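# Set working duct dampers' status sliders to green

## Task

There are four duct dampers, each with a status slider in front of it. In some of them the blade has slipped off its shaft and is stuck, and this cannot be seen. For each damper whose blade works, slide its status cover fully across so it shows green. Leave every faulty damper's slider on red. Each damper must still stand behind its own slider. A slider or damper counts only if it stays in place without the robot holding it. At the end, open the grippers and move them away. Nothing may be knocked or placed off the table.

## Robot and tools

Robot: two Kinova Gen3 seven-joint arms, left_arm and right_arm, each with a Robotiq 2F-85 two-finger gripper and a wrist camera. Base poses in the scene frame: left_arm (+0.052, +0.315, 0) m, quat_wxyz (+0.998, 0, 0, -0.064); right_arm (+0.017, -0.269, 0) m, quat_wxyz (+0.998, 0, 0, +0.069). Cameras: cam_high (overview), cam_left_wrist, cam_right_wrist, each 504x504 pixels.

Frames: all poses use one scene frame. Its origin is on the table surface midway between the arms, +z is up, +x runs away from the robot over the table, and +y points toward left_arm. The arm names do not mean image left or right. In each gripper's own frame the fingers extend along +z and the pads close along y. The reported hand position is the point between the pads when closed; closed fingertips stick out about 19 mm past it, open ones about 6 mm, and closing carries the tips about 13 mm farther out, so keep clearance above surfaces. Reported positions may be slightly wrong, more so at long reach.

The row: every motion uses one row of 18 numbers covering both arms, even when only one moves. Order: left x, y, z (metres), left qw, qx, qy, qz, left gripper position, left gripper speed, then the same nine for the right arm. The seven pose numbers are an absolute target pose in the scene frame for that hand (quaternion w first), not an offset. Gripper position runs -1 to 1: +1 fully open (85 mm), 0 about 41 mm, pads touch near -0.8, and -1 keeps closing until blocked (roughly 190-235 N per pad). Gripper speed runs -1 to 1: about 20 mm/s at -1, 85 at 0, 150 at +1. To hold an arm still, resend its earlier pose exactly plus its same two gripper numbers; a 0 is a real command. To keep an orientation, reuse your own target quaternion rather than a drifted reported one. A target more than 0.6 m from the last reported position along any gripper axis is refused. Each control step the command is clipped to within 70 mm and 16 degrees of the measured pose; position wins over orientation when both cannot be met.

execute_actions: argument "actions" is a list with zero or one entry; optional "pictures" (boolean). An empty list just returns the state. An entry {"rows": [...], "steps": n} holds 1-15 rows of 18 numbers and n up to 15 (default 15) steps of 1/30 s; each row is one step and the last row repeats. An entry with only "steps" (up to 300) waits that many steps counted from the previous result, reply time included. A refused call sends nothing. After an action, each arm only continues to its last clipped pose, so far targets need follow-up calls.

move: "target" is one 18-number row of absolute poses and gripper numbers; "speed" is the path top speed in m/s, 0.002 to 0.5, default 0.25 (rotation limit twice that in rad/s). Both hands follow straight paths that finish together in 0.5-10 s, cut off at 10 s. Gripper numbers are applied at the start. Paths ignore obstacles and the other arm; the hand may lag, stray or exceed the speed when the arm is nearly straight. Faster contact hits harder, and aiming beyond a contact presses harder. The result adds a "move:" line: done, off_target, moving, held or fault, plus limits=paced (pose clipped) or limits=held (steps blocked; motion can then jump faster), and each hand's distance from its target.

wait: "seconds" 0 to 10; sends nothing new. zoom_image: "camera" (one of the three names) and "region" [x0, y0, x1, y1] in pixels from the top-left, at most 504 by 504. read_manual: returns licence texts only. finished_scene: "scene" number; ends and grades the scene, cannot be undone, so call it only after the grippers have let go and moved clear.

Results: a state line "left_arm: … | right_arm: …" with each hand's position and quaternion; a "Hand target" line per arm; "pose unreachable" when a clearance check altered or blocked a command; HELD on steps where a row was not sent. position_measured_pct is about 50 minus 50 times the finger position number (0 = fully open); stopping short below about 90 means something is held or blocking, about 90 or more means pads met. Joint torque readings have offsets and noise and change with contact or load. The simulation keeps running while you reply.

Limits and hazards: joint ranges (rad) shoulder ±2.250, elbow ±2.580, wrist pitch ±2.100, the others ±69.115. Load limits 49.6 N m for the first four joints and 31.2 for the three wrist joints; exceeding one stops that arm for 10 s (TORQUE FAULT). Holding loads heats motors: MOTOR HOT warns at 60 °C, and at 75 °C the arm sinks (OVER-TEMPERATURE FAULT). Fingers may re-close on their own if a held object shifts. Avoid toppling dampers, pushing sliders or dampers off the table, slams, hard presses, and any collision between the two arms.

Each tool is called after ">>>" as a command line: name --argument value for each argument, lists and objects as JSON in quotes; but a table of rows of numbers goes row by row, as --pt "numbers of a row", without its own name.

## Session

>>> execute_actions --actions '[]'

Scene clock: 0.00 s of 6600.00 s.
left_arm: end_effector_position=(+0.2310, +0.3256, +0.2159) position_measured_pct=0.0 end_effector_quat_wxyz=(+0.003, -0.492, +0.870, -0.025) | right_arm: end_effector_position=(-0.1931, -0.6486, +0.1286) position_measured_pct=0.0 end_effector_quat_wxyz=(-0.133, +0.875, -0.041, +0.464)
Joint positions: left_arm=[-0.199 -0.227 -0.161  2.361  0.012  0.984  2.365] | right_arm=[ 2.426  1.123  0.14   1.042 -0.576  1.908  0.828]
Joint velocities: left_arm=[ 0.    -0.001  0.    -0.001 -0.001  0.     0.001] | right_arm=[ 0.    -0.    -0.    -0.     0.001 -0.    -0.   ]
Joint torques (N m, as the joint torque sensors report them, + toward a larger angle): no reading
Hand target (left_arm): +0.231, +0.326, +0.216; +0.003, -0.492, +0.870, -0.025
Hand target (right_arm): -0.193, -0.649, +0.129; -0.133, +0.875, -0.041, +0.464

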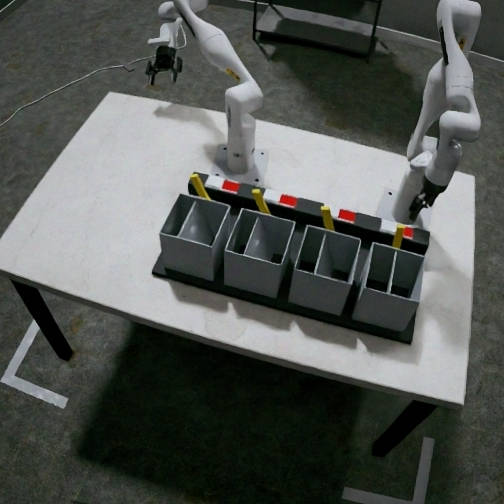

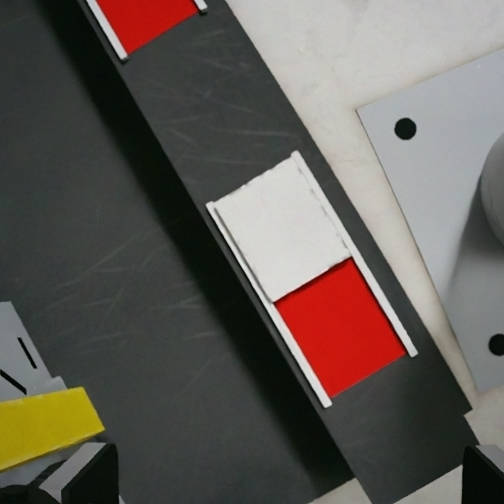

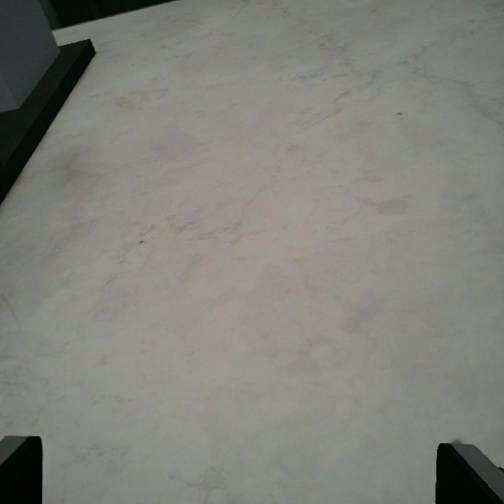

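>>> move --target '[0.24,0.33,0.27,0,1,0,0,-1,0,0.2,-0.6,0.26,0,1,0,0,-1,0]' --speed 0.4

>>> move --target '[0.311,0.32,0.215,0,1,0,0,-1,0,0.311,-0.36,0.208,0,1,0,0,-1,0]'

>>> move --target '[0.311,0.24,0.205,0,1,0,0,-1,0,0.311,-0.3,0.218,0,1,0,0,-1,0]' --speed 0.06

Scene clock: 7.57 s of 6600.00 s.
left_arm: end_effector_position=(+0.2400, +0.3301, +0.2699) position_measured_pct=91.7 end_effector_quat_wxyz=(-0.000, +1.000, +0.000, -0.000) | right_arm: end_effector_position=(+0.2009, -0.6001, +0.2605) position_measured_pct=91.7 end_effector_quat_wxyz=(-0.000, +1.000, -0.001, +0.002)
Joint positions: left_arm=[-0.658 -0.283  0.227  2.194  0.067  1.224  4.379] | right_arm=[ 1.141  0.212 -0.002  1.766 -0.003  1.162 -0.572]
Joint velocities: left_arm=[-0.001  0.     0.001 -0.001 -0.     0.     0.003] | right_arm=[-0.006  0.002 -0.004 -0.002  0.003  0.003 -0.004]
Joint torques (N m, as the joint torque sensors report them, + toward a larger angle): left_arm=[-0.75 -2.61 -0.71 -8.29  0.1   0.02 -0.03] | right_arm=[ -0.67 -11.86   0.23  -8.92  -0.51  -0.36  -0.14]
Hand target (left_arm): +0.240, +0.330, +0.270; -0.000, +1.000, +0.000, -0.000
Hand target (right_arm): +0.201, -0.600, +0.260; -0.000, +1.000, -0.001, +0.002
Off the commanded pose (left_arm): 0.000 m, 0 deg.
Off the commanded pose (right_arm): 0.001 m, 0 deg.
After step 90, 1.30 s passed at rest.
move: done

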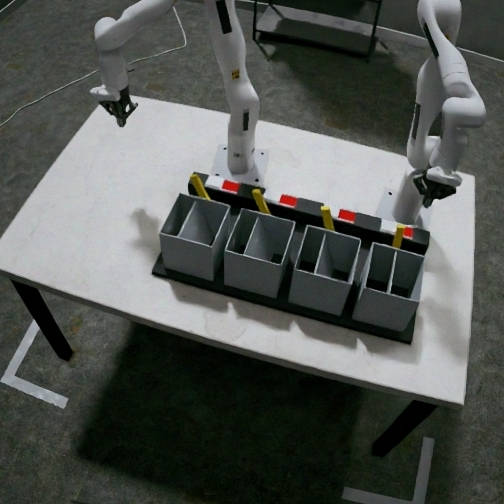

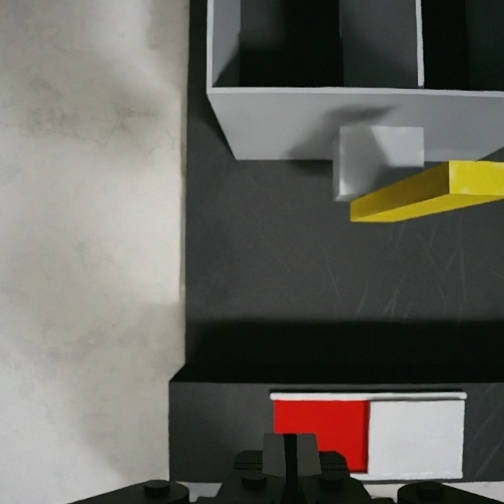

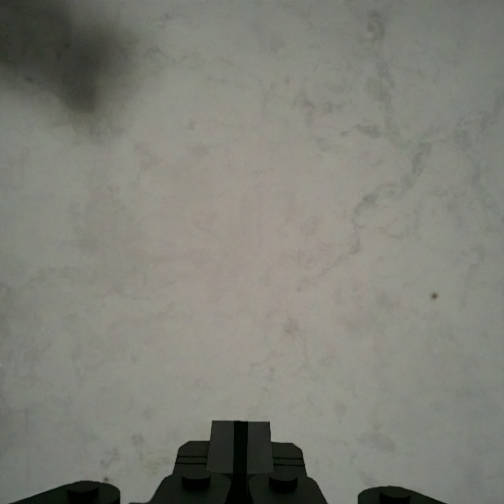

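Scene clock: 9.20 s of 6600.00 s.
left_arm: end_effector_position=(+0.3110, +0.3197, +0.2152) position_measured_pct=91.7 end_effector_quat_wxyz=(+0.000, +1.000, -0.000, +0.000) | right_arm: end_effector_position=(+0.3114, -0.3597, +0.2080) position_measured_pct=91.7 end_effector_quat_wxyz=(-0.001, +1.000, -0.001, +0.000)
Joint positions: left_arm=[-0.621 -0.014  0.377  2.19   0.007  0.964  4.592] | right_arm=[ 0.642  0.134 -0.318  2.061  0.049  0.954 -1.412]
Joint velocities: left_arm=[ 0.002  0.004  0.001 -0.001 -0.    -0.     0.002] | right_arm=[-0.007  0.004 -0.006 -0.001  0.005  0.    -0.009]
Joint torques (N m, as the joint torque sensors report them, + toward a larger angle): left_arm=[-0.38 -6.61 -0.01 -7.54 -0.04 -0.05  0.06] | right_arm=[-0.35 -9.53  0.13 -7.95 -0.48 -0.64  0.3 ]
Hand target (left_arm): +0.311, +0.320, +0.215; +0.000, +1.000, -0.000, +0.000
Hand target (right_arm): +0.311, -0.359, +0.208; -0.001, +1.000, -0.000, -0.000
Off the commanded pose (left_arm): 0.000 m, 0 deg.
Off the commanded pose (right_arm): 0.000 m, 0 deg.
move: done

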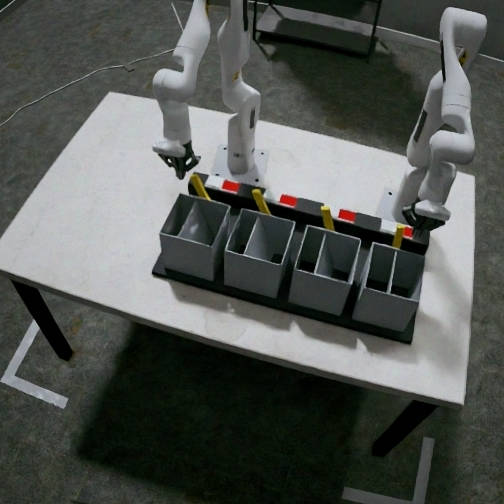

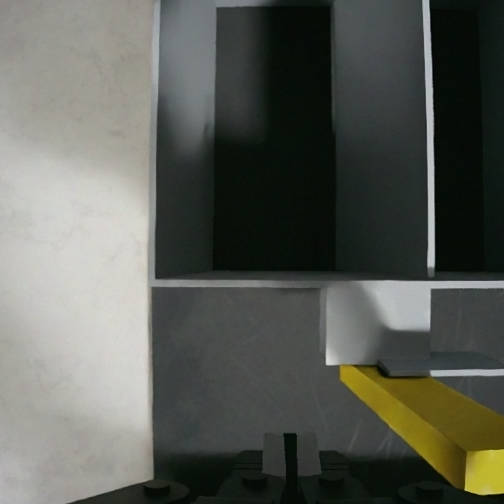

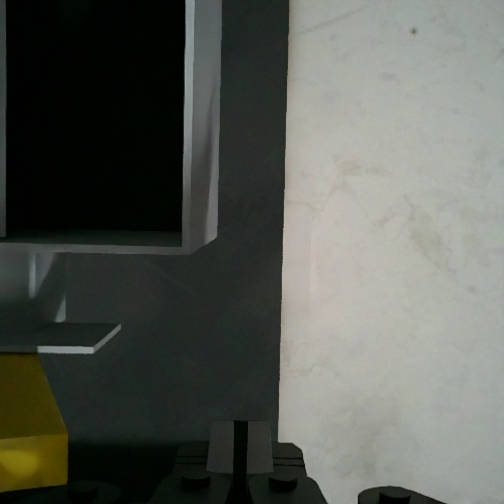

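Scene clock: 10.87 s of 6600.00 s.
left_arm: end_effector_position=(+0.3114, +0.2412, +0.2054) position_measured_pct=91.7 end_effector_quat_wxyz=(-0.000, +1.000, +0.001, +0.001) | right_arm: end_effector_position=(+0.3105, -0.3006, +0.2177) position_measured_pct=91.7 end_effector_quat_wxyz=(+0.000, +1.000, -0.001, -0.001)
Joint positions: left_arm=[-0.458  0.03   0.537  2.189 -0.021  0.924  4.934] | right_arm=[ 0.527  0.095 -0.396  2.071  0.044  0.985 -1.603]
Joint velocities: left_arm=[ 0.005  0.004  0.006 -0.    -0.002 -0.     0.009] | right_arm=[-0.003 -0.001 -0.004 -0.    -0.     0.001 -0.004]
Joint torques (N m, as the joint torque sensors report them, + toward a larger angle): left_arm=[ 0.49 -6.49 -0.09 -7.17  0.85 -0.1  -0.15] | right_arm=[-1.35 -9.01 -0.56 -8.02 -0.8  -0.65  0.01]
Hand target (left_arm): +0.311, +0.240, +0.205; +0.000, +1.000, -0.000, +0.000
Hand target (right_arm): +0.311, -0.300, +0.218; -0.000, +1.000, +0.000, -0.000
Off the commanded pose (left_arm): 0.001 m, 0 deg.
Off the commanded pose (right_arm): 0.001 m, 0 deg.
move: done

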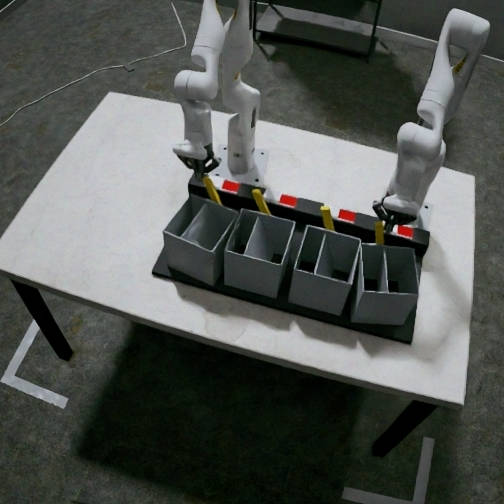

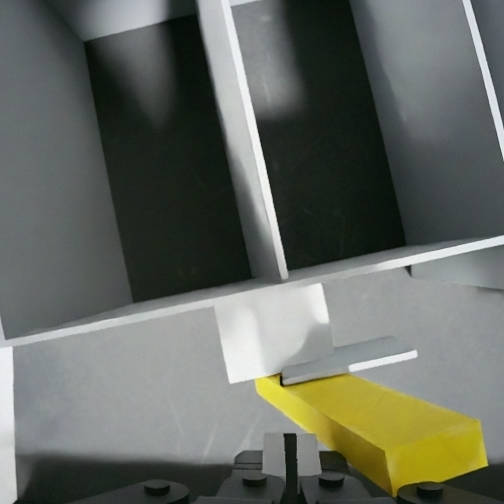

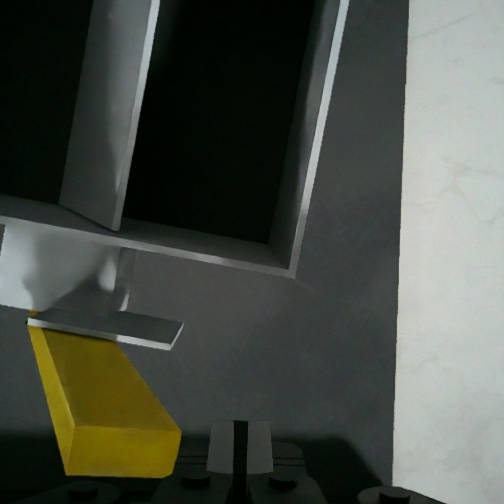

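>>> move --target '[0.322,0.215,0.19,0,1,0,0,-1,0,0.313,-0.272,0.218,0,1,0,0,-1,0]' --speed 0.04

Scene clock: 13.70 s of 6600.00 s.
left_arm: end_effector_position=(+0.3213, +0.2158, +0.1902) position_measured_pct=91.7 end_effector_quat_wxyz=(-0.001, +1.000, +0.000, -0.000) | right_arm: end_effector_position=(+0.3131, -0.2732, +0.2182) position_measured_pct=91.7 end_effector_quat_wxyz=(+0.001, +1.000, -0.001, +0.000)
Joint positions: left_arm=[-0.383  0.114  0.579  2.175 -0.083  0.874  5.088] | right_arm=[ 0.469  0.097 -0.435  2.068  0.051  0.986 -1.704]
Joint velocities: left_arm=[ 0.006  0.008  0.004 -0.001 -0.004 -0.002  0.009] | right_arm=[-0.003  0.001 -0.005 -0.     0.001 -0.    -0.004]
Joint torques (N m, as the joint torque sensors report them, + toward a larger angle): left_arm=[ 0.14 -7.76  0.48 -7.15  0.6  -0.66  0.1 ] | right_arm=[-1.61 -8.88 -0.85 -7.48 -0.9  -0.43  0.2 ]
Hand target (left_arm): +0.322, +0.215, +0.190; +0.000, +1.000, -0.000, +0.000
Hand target (right_arm): +0.313, -0.272, +0.218; -0.000, +1.000, -0.000, -0.000
Off the commanded pose (left_arm): 0.001 m, 0 deg.
Off the commanded pose (right_arm): 0.001 m, 0 deg.
move: done

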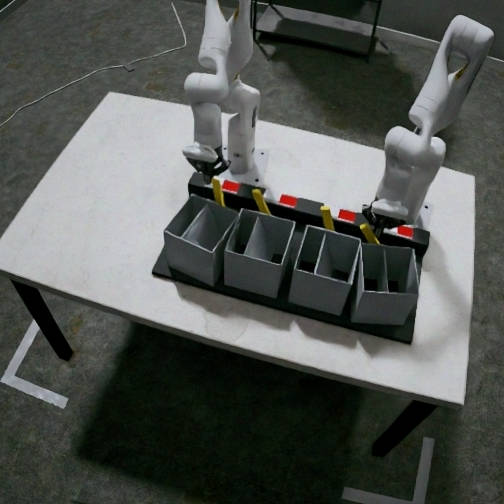

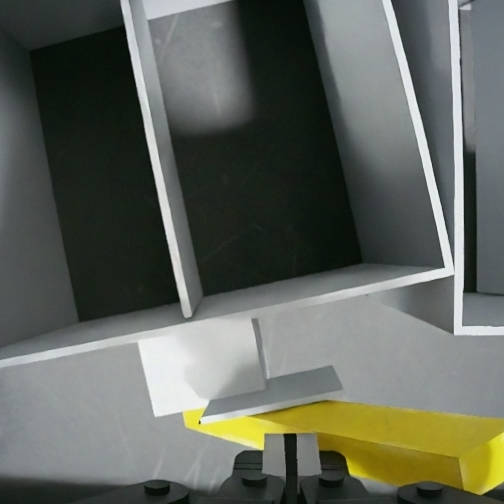

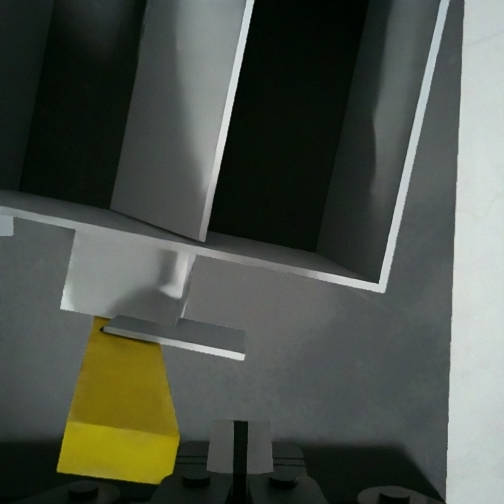

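>>> move --target '[0.311,0.215,0.26,0,1,0,0,-1,0,0.311,-0.275,0.26,0,1,0,0,-1,0]'

>>> move --target '[0.311,0.12,0.26,0,1,0,0,-1,0,0.311,-0.095,0.25,0,1,0,0,-1,0]'

>>> move --target '[0.311,0.09,0.26,0,1,0,0,-1,0,0.311,-0.095,0.21,0,1,0,0,-1,0]' --speed 0.1

>>> move --target '[0.311,0.03,0.25,0,1,0,0,-1,0,0.314,-0.15,0.19,0,1,0,0,-1,0]' --speed 0.05

>>> move --target '[0.311,0.03,0.215,0,1,0,0,-1,0,0.314,-0.15,0.23,0,1,0,0,-1,0]' --speed 0.1

>>> move --target '[0.311,0.082,0.218,0,1,0,0,-1,0,0.314,-0.2,0.222,0,1,0,0,-1,0]' --speed 0.05

Scene clock: 22.40 s of 6600.00 s.
left_arm: end_effector_position=(+0.3111, +0.2151, +0.2597) position_measured_pct=91.7 end_effector_quat_wxyz=(-0.000, +1.000, +0.000, -0.000) | right_arm: end_effector_position=(+0.3109, -0.2749, +0.2600) position_measured_pct=91.7 end_effector_quat_wxyz=(-0.000, +1.000, +0.000, -0.000)
Joint positions: left_arm=[-0.424 -0.041  0.56   2.046  0.024  1.131  4.966] | right_arm=[ 0.488  0.034 -0.426  1.979  0.015  1.131 -1.653]
Joint velocities: left_arm=[-0.002 -0.006 -0.003 -0.001  0.002  0.004 -0.002] | right_arm=[ 0.001 -0.001  0.001 -0.001 -0.001  0.001 -0.   ]
Joint torques (N m, as the joint torque sensors report them, + toward a larger angle): left_arm=[-0.31 -6.76 -0.56 -8.39  0.16  0.37 -0.2 ] | right_arm=[-0.99 -8.11  0.13 -8.24 -0.53 -0.67  0.24]
Hand target (left_arm): +0.311, +0.215, +0.260; -0.000, +1.000, +0.000, -0.000
Hand target (right_arm): +0.311, -0.275, +0.260; -0.000, +1.000, +0.000, +0.000
Off the commanded pose (left_arm): 0.000 m, 0 deg.
Off the commanded pose (right_arm): 0.000 m, 0 deg.
After step 90, 4.80 s passed at rest.
move: done

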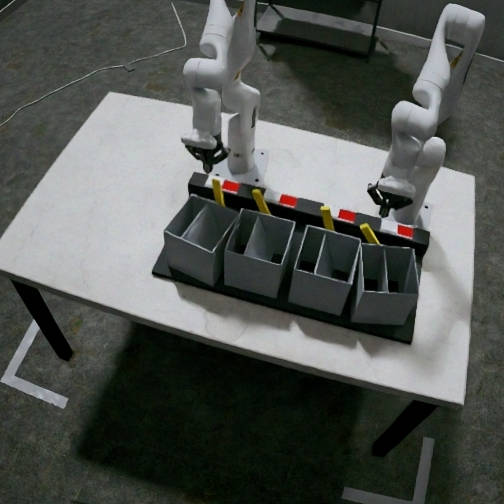

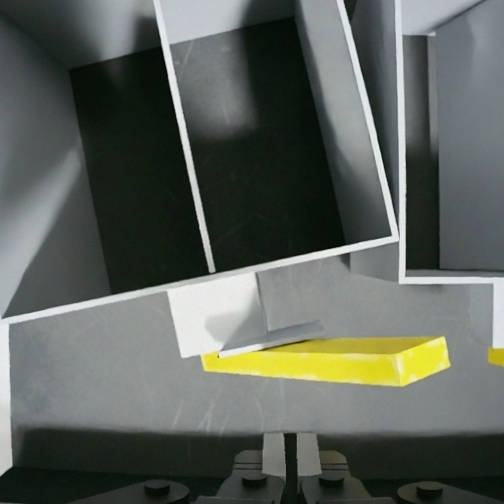

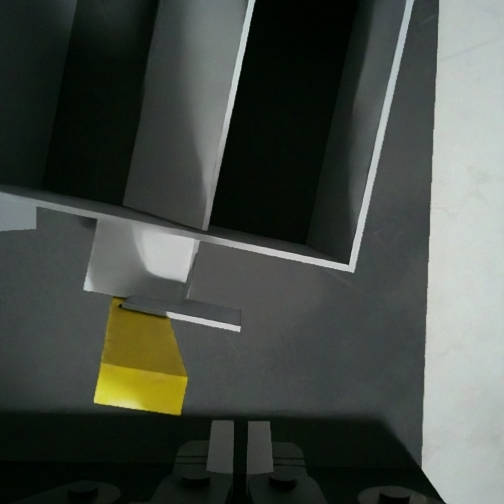

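Scene clock: 23.70 s of 6600.00 s.
left_arm: end_effector_position=(+0.3109, +0.1200, +0.2601) position_measured_pct=91.7 end_effector_quat_wxyz=(+0.000, +1.000, +0.000, +0.000) | right_arm: end_effector_position=(+0.3109, -0.0950, +0.2501) position_measured_pct=91.7 end_effector_quat_wxyz=(-0.000, +1.000, -0.001, -0.000)
Joint positions: left_arm=[-0.227  0.1    0.74   1.935 -0.074  1.133  5.382] | right_arm=[ 0.107  0.187 -0.672  1.872  0.127  1.126 -2.322]
Joint velocities: left_arm=[ 0.001  0.004  0.001 -0.001 -0.002  0.001  0.002] | right_arm=[-0.007  0.008 -0.004 -0.003  0.004  0.003 -0.004]
Joint torques (N m, as the joint torque sensors report them, + toward a larger angle): left_arm=[-0.34 -7.73  0.57 -8.17 -0.17  0.11 -0.17] | right_arm=[-0.44 -9.93 -1.24 -8.6  -0.49 -0.22  0.43]
Hand target (left_arm): +0.311, +0.120, +0.260; +0.000, +1.000, -0.000, +0.000
Hand target (right_arm): +0.311, -0.095, +0.250; -0.000, +1.000, -0.000, -0.001
Off the commanded pose (left_arm): 0.000 m, 0 deg.
Off the commanded pose (right_arm): 0.000 m, 0 deg.
move: done

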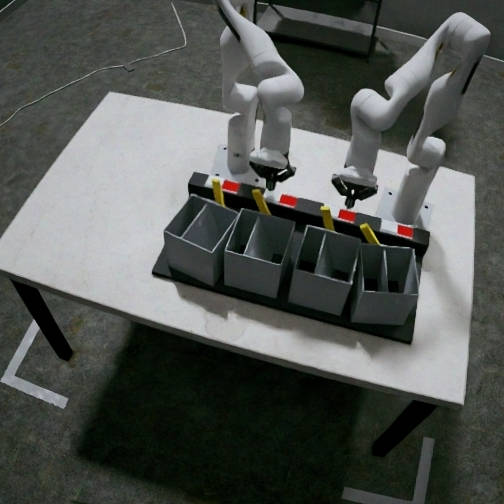

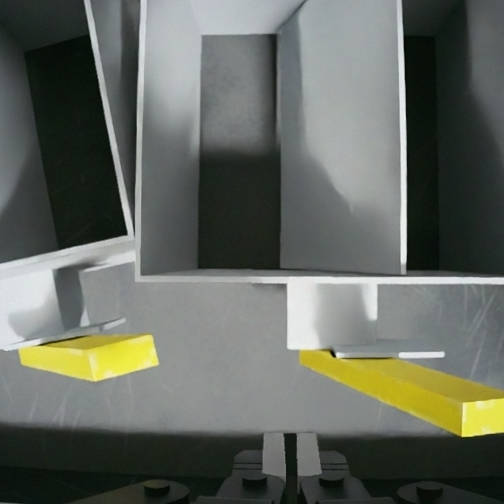

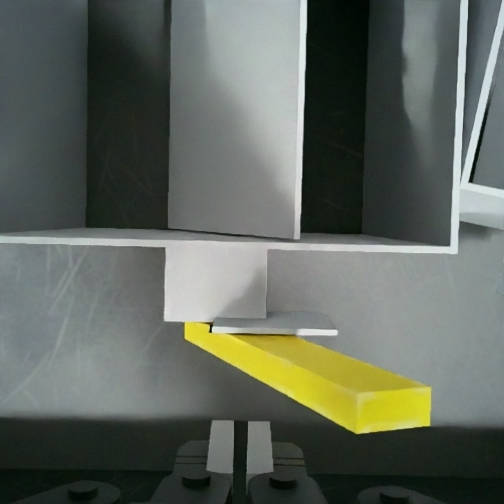

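Scene clock: 24.53 s of 6600.00 s.
left_arm: end_effector_position=(+0.3110, +0.0902, +0.2601) position_measured_pct=91.7 end_effector_quat_wxyz=(+0.000, +1.000, +0.000, +0.000) | right_arm: end_effector_position=(+0.3111, -0.0951, +0.2101) position_measured_pct=91.7 end_effector_quat_wxyz=(+0.000, +1.000, -0.000, +0.000)
Joint positions: left_arm=[-0.145  0.161  0.77   1.885 -0.123  1.143  5.51 ] | right_arm=[ 0.082  0.243 -0.664  1.956  0.178  1.    -2.374]
Joint velocities: left_arm=[ 0.006  0.006  0.003 -0.002 -0.004  0.001  0.005] | right_arm=[-0.003  0.005 -0.001  0.003  0.004 -0.004 -0.003]
Joint torques (N m, as the joint torque sensors report them, + toward a larger angle): left_arm=[-0.14 -9.66  1.09 -7.72  0.39  0.2  -0.39] | right_arm=[ -0.52 -10.37  -1.27  -7.55  -0.22  -0.34   0.3 ]
Hand target (left_arm): +0.311, +0.090, +0.260; +0.000, +1.000, -0.000, +0.000
Hand target (right_arm): +0.311, -0.095, +0.210; +0.000, +1.000, -0.000, +0.000
Off the commanded pose (left_arm): 0.000 m, 0 deg.
Off the commanded pose (right_arm): 0.000 m, 0 deg.
move: done

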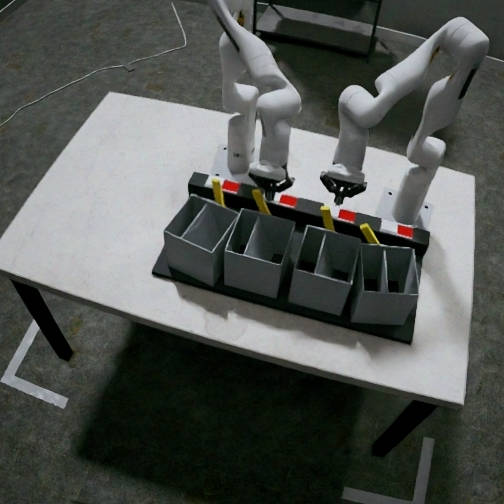

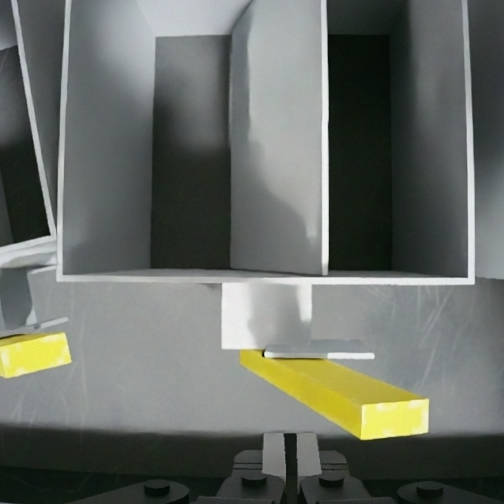

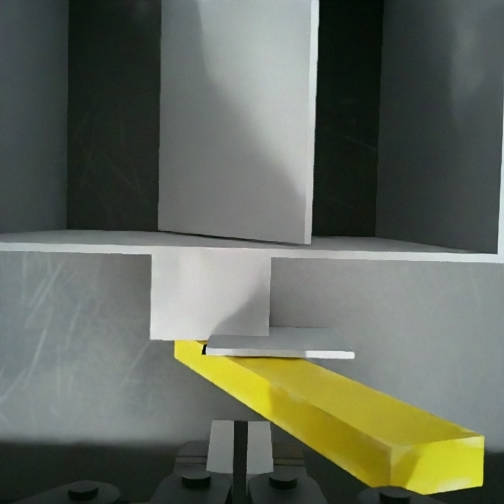

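Scene clock: 26.10 s of 6600.00 s.
left_arm: end_effector_position=(+0.3110, +0.0301, +0.2502) position_measured_pct=91.7 end_effector_quat_wxyz=(+0.000, +1.000, +0.000, +0.000) | right_arm: end_effector_position=(+0.3144, -0.1485, +0.1904) position_measured_pct=91.7 end_effector_quat_wxyz=(-0.001, +1.000, +0.001, +0.001)
Joint positions: left_arm=[ 0.041  0.297  0.782  1.788 -0.227  1.149  5.735] | right_arm=[ 0.211  0.221 -0.629  2.054  0.163  0.911 -2.214]
Joint velocities: left_arm=[ 0.007  0.006  0.001 -0.003 -0.002  0.001  0.005] | right_arm=[ 0.003 -0.001  0.004  0.002 -0.002 -0.002  0.004]
Joint torques (N m, as the joint torque sensors report them, + toward a larger angle): left_arm=[ -0.51 -11.29   1.45  -8.04   0.12   0.22  -0.24] | right_arm=[  0.37 -10.35  -0.12  -7.16   0.27   0.22   0.52]
Hand target (left_arm): +0.311, +0.030, +0.250; +0.000, +1.000, -0.000, -0.000
Hand target (right_arm): +0.314, -0.150, +0.190; +0.000, +1.000, -0.000, +0.000
Off the commanded pose (left_arm): 0.000 m, 0 deg.
Off the commanded pose (right_arm): 0.002 m, 0 deg.
move: done

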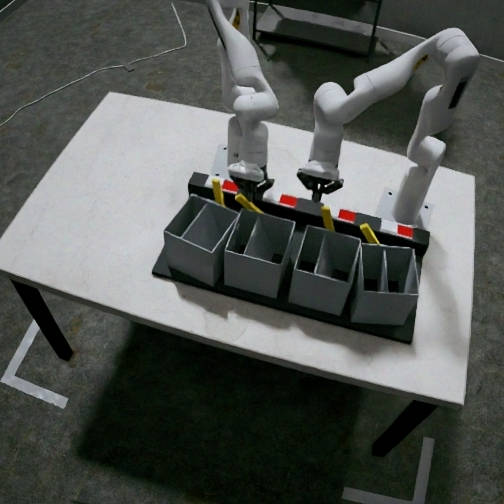

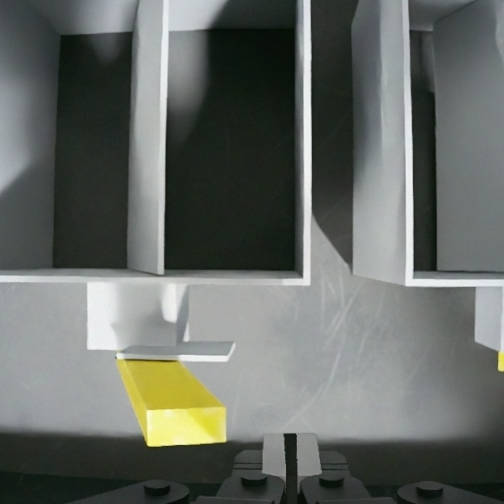

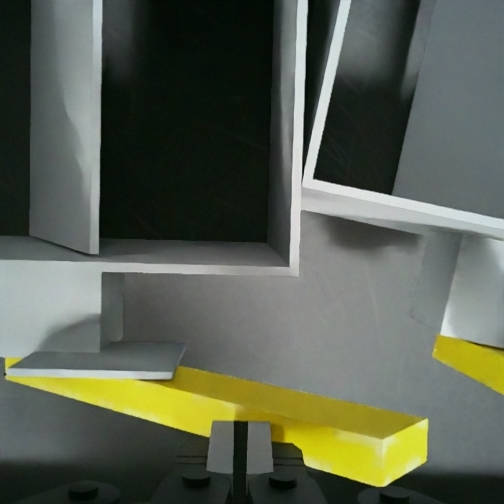

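Scene clock: 26.93 s of 6600.00 s.
left_arm: end_effector_position=(+0.3110, +0.0301, +0.2152) position_measured_pct=91.7 end_effector_quat_wxyz=(+0.000, +1.000, +0.000, +0.000) | right_arm: end_effector_position=(+0.3139, -0.1499, +0.2299) position_measured_pct=91.7 end_effector_quat_wxyz=(-0.000, +1.000, +0.000, -0.000)
Joint positions: left_arm=[ 0.068  0.345  0.761  1.857 -0.272  1.047  5.778] | right_arm=[ 0.241  0.155 -0.636  1.976  0.106  1.044 -2.151]
Joint velocities: left_arm=[ 0.003  0.004  0.     0.001 -0.002 -0.003  0.002] | right_arm=[ 0.002 -0.003  0.001 -0.003 -0.002  0.004  0.003]
Joint torques (N m, as the joint torque sensors report them, + toward a larger angle): left_arm=[ -0.21 -12.17   1.95  -7.96   0.06   0.26  -0.27] | right_arm=[-0.1  -9.32 -0.94 -8.15 -0.54 -0.44  0.25]
Hand target (left_arm): +0.311, +0.030, +0.215; +0.000, +1.000, -0.000, -0.000
Hand target (right_arm): +0.314, -0.150, +0.230; -0.000, +1.000, +0.000, +0.000
Off the commanded pose (left_arm): 0.000 m, 0 deg.
Off the commanded pose (right_arm): 0.000 m, 0 deg.
move: done

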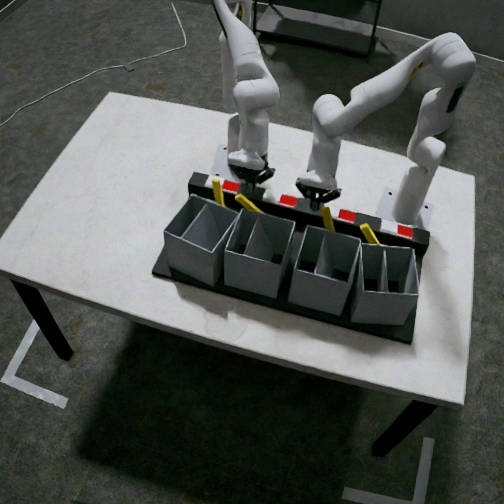

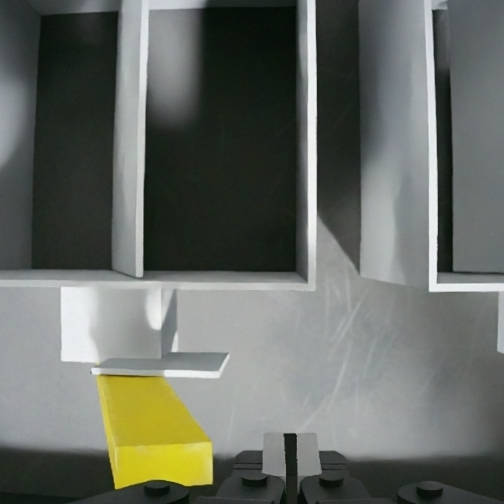

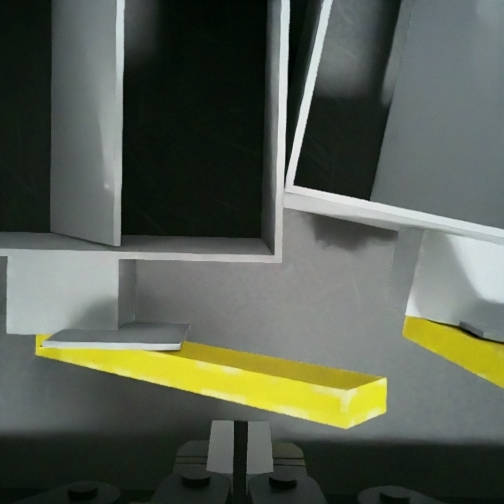

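Scene clock: 28.30 s of 6600.00 s.
left_arm: end_effector_position=(+0.3103, +0.0795, +0.2183) position_measured_pct=91.7 end_effector_quat_wxyz=(+0.002, +1.000, -0.002, +0.000) | right_arm: end_effector_position=(+0.3141, -0.1999, +0.2220) position_measured_pct=91.7 end_effector_quat_wxyz=(+0.000, +1.000, +0.000, +0.000)
Joint positions: left_arm=[-0.09   0.246  0.773  1.957 -0.199  1.014  5.61 ] | right_arm=[ 0.357  0.124 -0.583  2.033  0.081  1.006 -1.975]
Joint velocities: left_arm=[-0.006 -0.005 -0.003  0.004  0.005 -0.    -0.007] | right_arm=[ 0.004 -0.001  0.003  0.001 -0.001 -0.001  0.003]
Joint torques (N m, as the joint torque sensors report them, + toward a larger angle): left_arm=[ -1.9  -10.66  -0.4   -6.49  -0.87   0.87  -0.27] | right_arm=[-0.26 -8.54  0.04 -8.36 -0.56 -0.77  0.26]
Hand target (left_arm): +0.311, +0.082, +0.218; -0.000, +1.000, +0.000, +0.000
Hand target (right_arm): +0.314, -0.200, +0.222; +0.000, +1.000, -0.000, +0.000
Off the commanded pose (left_arm): 0.003 m, 0 deg.
Off the commanded pose (right_arm): 0.000 m, 0 deg.
move: done

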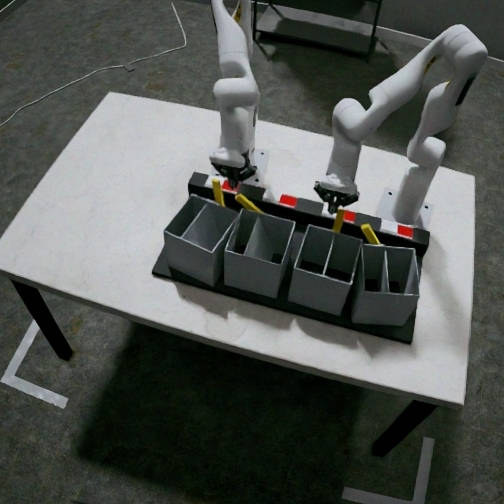

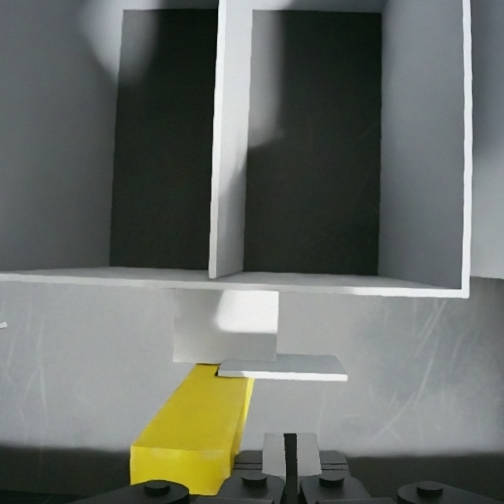

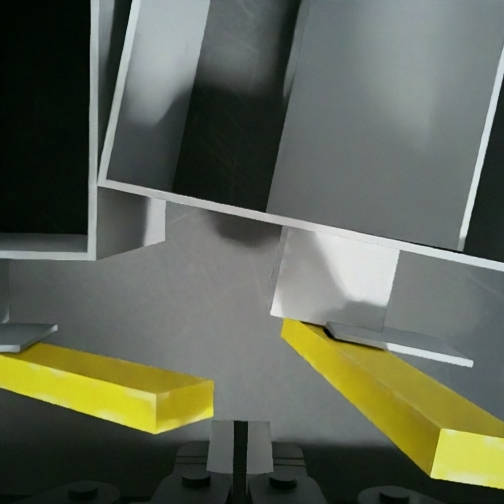

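Only 3 works.

>>> move --target '[0.197,0.028,0.15,0,1,0,0,-1,0,0.316,-0.255,0.212,0,1,0,0,-1,0]' --speed 0.15

>>> move --target '[0.197,0.028,0.105,0,1,0,0,-1,0,0.3,-0.24,0.26,0,1,0,0,-1,0]' --speed 0.06

>>> move --target '[0.197,0.092,0.105,0,1,0,0,-1,0,0.26,-0.24,0.29,0,1,0,0,-1,0]' --speed 0.05

Scene clock: 34.10 s of 6600.00 s.
left_arm: end_effector_position=(+0.1971, +0.0285, +0.1502) position_measured_pct=91.7 end_effector_quat_wxyz=(+0.001, +1.000, +0.000, -0.000) | right_arm: end_effector_position=(+0.3163, -0.2540, +0.2123) position_measured_pct=91.7 end_effector_quat_wxyz=(-0.001, +1.000, +0.001, +0.001)
Joint positions: left_arm=[ 0.286  0.325  0.772  2.157 -0.324  0.773  6.108] | right_arm=[ 0.475  0.12  -0.516  2.07   0.071  0.967 -1.786]
Joint velocities: left_arm=[ 0.011  0.004  0.002  0.001 -0.006  0.     0.008] | right_arm=[ 0.    -0.001  0.002  0.001 -0.    -0.     0.001]
Joint torques (N m, as the joint torque sensors report them, + toward a larger angle): left_arm=[ -0.46 -10.43   1.59  -6.08   0.01   0.02   0.05] | right_arm=[ 0.83 -8.53  0.15 -7.54  0.33 -0.21  0.33]
Hand target (left_arm): +0.197, +0.028, +0.150; +0.000, +1.000, -0.000, -0.000
Hand target (right_arm): +0.316, -0.255, +0.212; +0.000, +1.000, -0.000, +0.000
Off the commanded pose (left_arm): 0.001 m, 0 deg.
Off the commanded pose (right_arm): 0.001 m, 0 deg.
After step 90, 1.33 s passed at rest.
move: done

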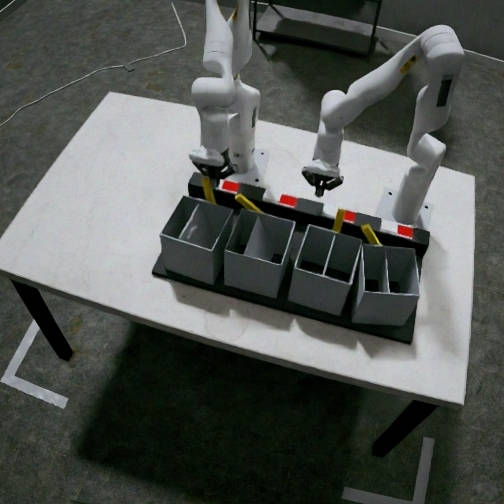

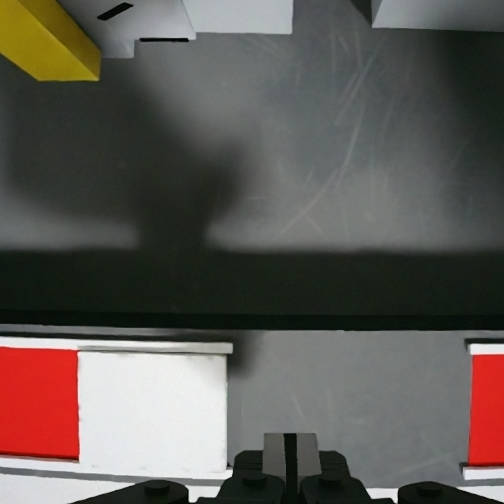

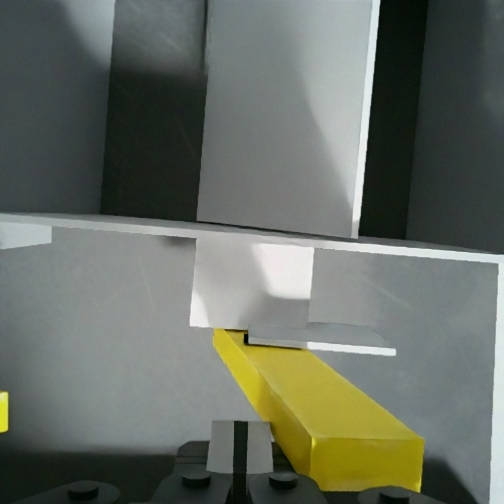

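Scene clock: 35.30 s of 6600.00 s.
left_arm: end_effector_position=(+0.1971, +0.0280, +0.1053) position_measured_pct=91.7 end_effector_quat_wxyz=(+0.000, +1.000, +0.000, -0.000) | right_arm: end_effector_position=(+0.2999, -0.2399, +0.2599) position_measured_pct=91.7 end_effector_quat_wxyz=(-0.000, +1.000, +0.000, -0.000)
Joint positions: left_arm=[ 0.386  0.431  0.674  2.217 -0.457  0.63   6.234] | right_arm=[ 0.474  0.014 -0.528  2.     0.007  1.13  -1.766]
Joint velocities: left_arm=[ 0.008  0.007 -0.003  0.001 -0.002 -0.004  0.007] | right_arm=[ 0.    -0.006 -0.    -0.003 -0.002  0.005  0.001]
Joint torques (N m, as the joint torque sensors report them, + toward a larger angle): left_arm=[ -0.62 -11.77   1.74  -5.08  -0.2    0.27  -0.04] | right_arm=[-0.75 -7.64 -0.24 -8.75 -0.53 -0.58  0.17]
Hand target (left_arm): +0.197, +0.028, +0.105; +0.000, +1.000, -0.000, -0.000
Hand target (right_arm): +0.300, -0.240, +0.260; -0.000, +1.000, +0.000, +0.000
Off the commanded pose (left_arm): 0.000 m, 0 deg.
Off the commanded pose (right_arm): 0.000 m, 0 deg.
move: done

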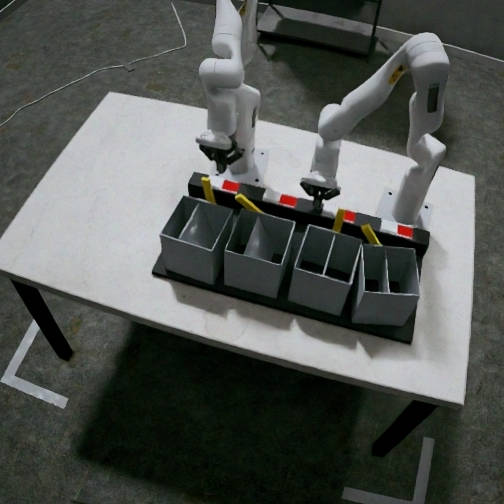

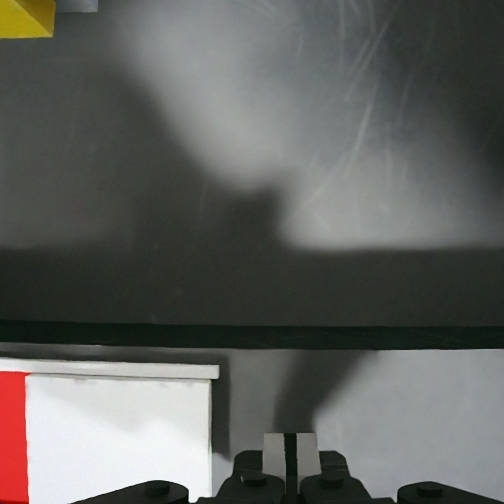

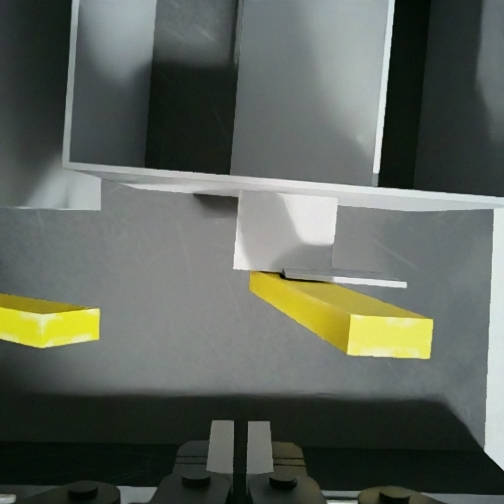

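Scene clock: 36.90 s of 6600.00 s.
left_arm: end_effector_position=(+0.1972, +0.0909, +0.1051) position_measured_pct=91.7 end_effector_quat_wxyz=(+0.001, +1.000, -0.001, +0.000) | right_arm: end_effector_position=(+0.2600, -0.2399, +0.2899) position_measured_pct=91.7 end_effector_quat_wxyz=(-0.000, +1.000, +0.000, -0.000)
Joint positions: left_arm=[ 0.208  0.334  0.712  2.379 -0.425  0.544  6.1  ] | right_arm=[ 0.494 -0.127 -0.497  2.013 -0.064  1.241 -1.688]
Joint velocities: left_arm=[-0.01  -0.003  0.001  0.004  0.005 -0.002 -0.006] | right_arm=[ 0.001 -0.006  0.001 -0.    -0.001  0.002  0.001]
Joint torques (N m, as the joint torque sensors report them, + toward a larger angle): left_arm=[-0.77 -9.06  0.92 -3.06  0.06  0.79  0.01] | right_arm=[-0.52 -5.45  0.31 -8.49 -0.68 -0.23  0.31]
Hand target (left_arm): +0.197, +0.092, +0.105; -0.000, +1.000, -0.000, +0.000
Hand target (right_arm): +0.260, -0.240, +0.290; -0.000, +1.000, +0.000, +0.000
Off the commanded pose (left_arm): 0.001 m, 0 deg.
Off the commanded pose (right_arm): 0.000 m, 0 deg.
move: done

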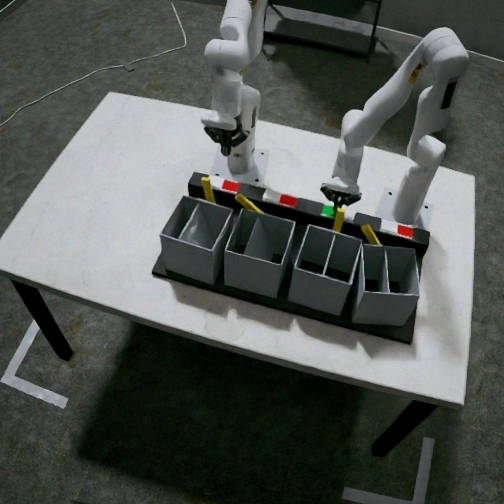

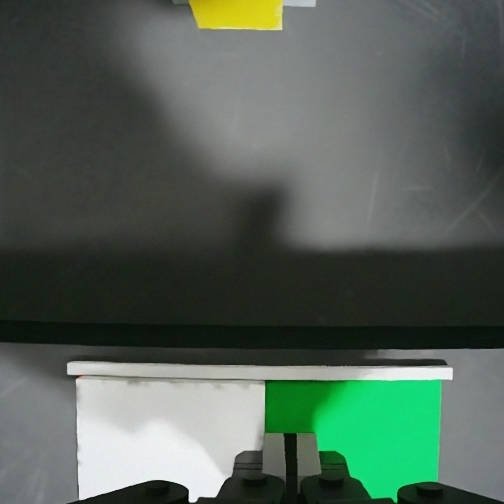

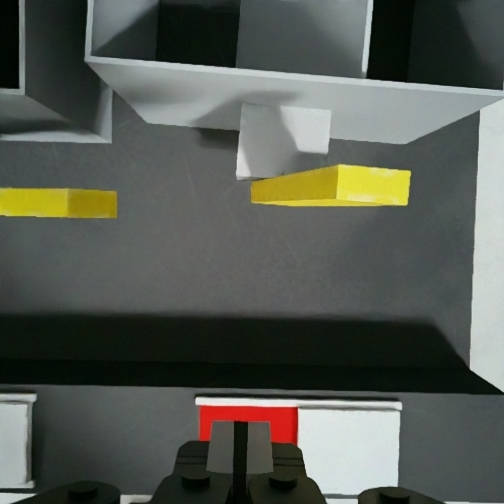

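>>> move --target '[0.197,0.095,0.106,0,1,0,0,-1,0,0.26,-0.24,0.29,0,1,0,0,-1,0]'

>>> move --target '[0.19,0.08,0.29,0,1,0,0,-1,0,0.24,-0.24,0.3,0,1,0,0,-1,0]'

>>> finished_scene --scene 2

Scene clock: 40.53 s of 6600.00 s.
left_arm: end_effector_position=(+0.1973, +0.0930, +0.1063) position_measured_pct=91.7 end_effector_quat_wxyz=(+0.002, +1.000, -0.001, +0.001) | right_arm: end_effector_position=(+0.2600, -0.2400, +0.2900) position_measured_pct=91.7 end_effector_quat_wxyz=(-0.000, +1.000, +0.000, +0.000)
Joint positions: left_arm=[ 0.194  0.326  0.718  2.385 -0.418  0.542  6.088] | right_arm=[ 0.494 -0.127 -0.497  2.013 -0.064  1.242 -1.688]
Joint velocities: left_arm=[ 0.001 -0.002  0.001  0.     0.002 -0.001 -0.002] | right_arm=[ 0.     0.     0.     0.     0.001  0.    -0.001]
Joint torques (N m, as the joint torque sensors report them, + toward a larger angle): left_arm=[-1.07 -8.63  0.51 -2.73  0.24  1.03 -0.22] | right_arm=[-0.43 -5.26  0.26 -8.86 -0.41 -0.37  0.21]
Hand target (left_arm): +0.197, +0.095, +0.106; -0.000, +1.000, +0.000, +0.000
Hand target (right_arm): +0.260, -0.240, +0.290; -0.000, +1.000, +0.000, +0.000
Off the commanded pose (left_arm): 0.002 m, 0 deg.
Off the commanded pose (right_arm): 0.000 m, 0 deg.
move: done

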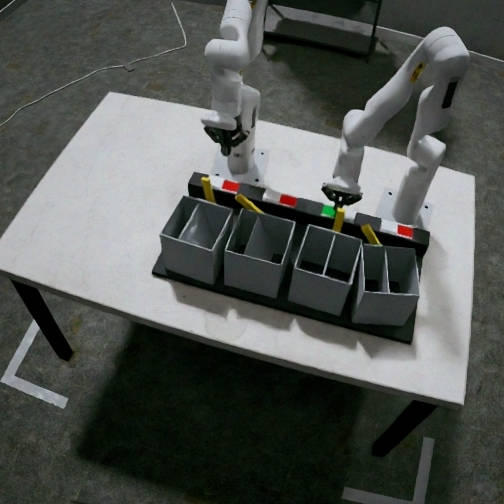

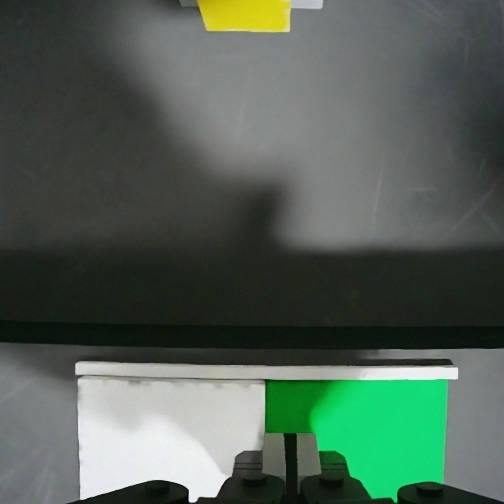

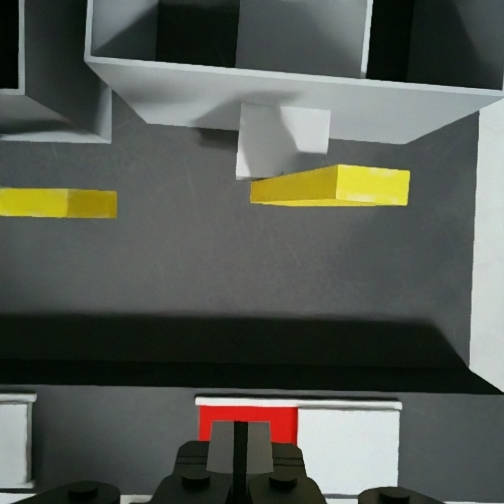

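Scene clock: 41.90 s of 6600.00 s.
left_arm: end_effector_position=(+0.1905, +0.0802, +0.2895) position_measured_pct=91.7 end_effector_quat_wxyz=(-0.001, +1.000, +0.001, +0.000) | right_arm: end_effector_position=(+0.2400, -0.2400, +0.3000) position_measured_pct=91.7 end_effector_quat_wxyz=(-0.000, +1.000, +0.000, +0.000)
Joint positions: left_arm=[-0.03  -0.123  0.767  1.986  0.088  1.246  5.547] | right_arm=[ 0.497 -0.192 -0.475  2.025 -0.091  1.288 -1.655]
Joint velocities: left_arm=[-0.001 -0.007 -0.005 -0.002  0.004  0.004 -0.005] | right_arm=[-0.     0.001 -0.    -0.    -0.     0.     0.   ]
Joint torques (N m, as the joint torque sensors report them, + toward a larger angle): left_arm=[-0.35 -3.71 -0.77 -8.59  0.12  0.07  0.05] | right_arm=[-0.35 -4.19  0.56 -9.08 -0.46 -0.29  0.49]
Hand target (left_arm): +0.191, +0.080, +0.290; -0.001, +1.000, +0.001, +0.001
Hand target (right_arm): +0.240, -0.240, +0.300; -0.000, +1.000, +0.000, +0.000
Off the commanded pose (left_arm): 0.001 m, 0 deg.
Off the commanded pose (right_arm): 0.000 m, 0 deg.
move: done

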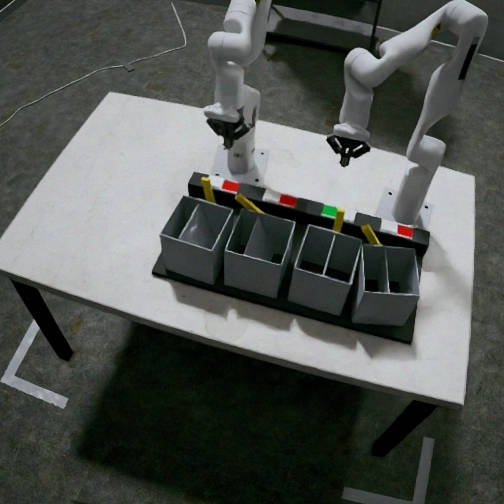

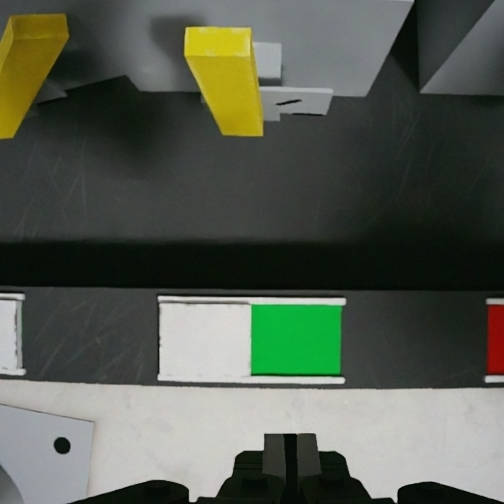

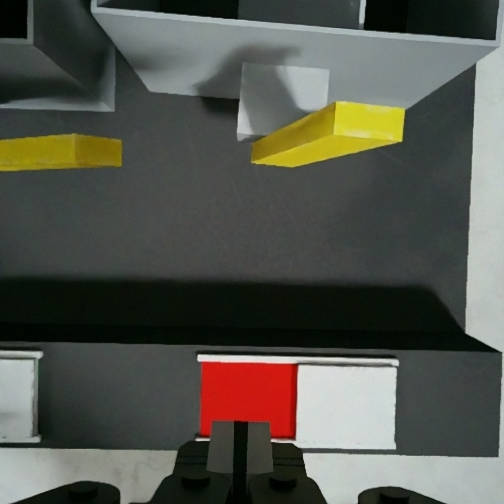

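The scene is finished: the task was done.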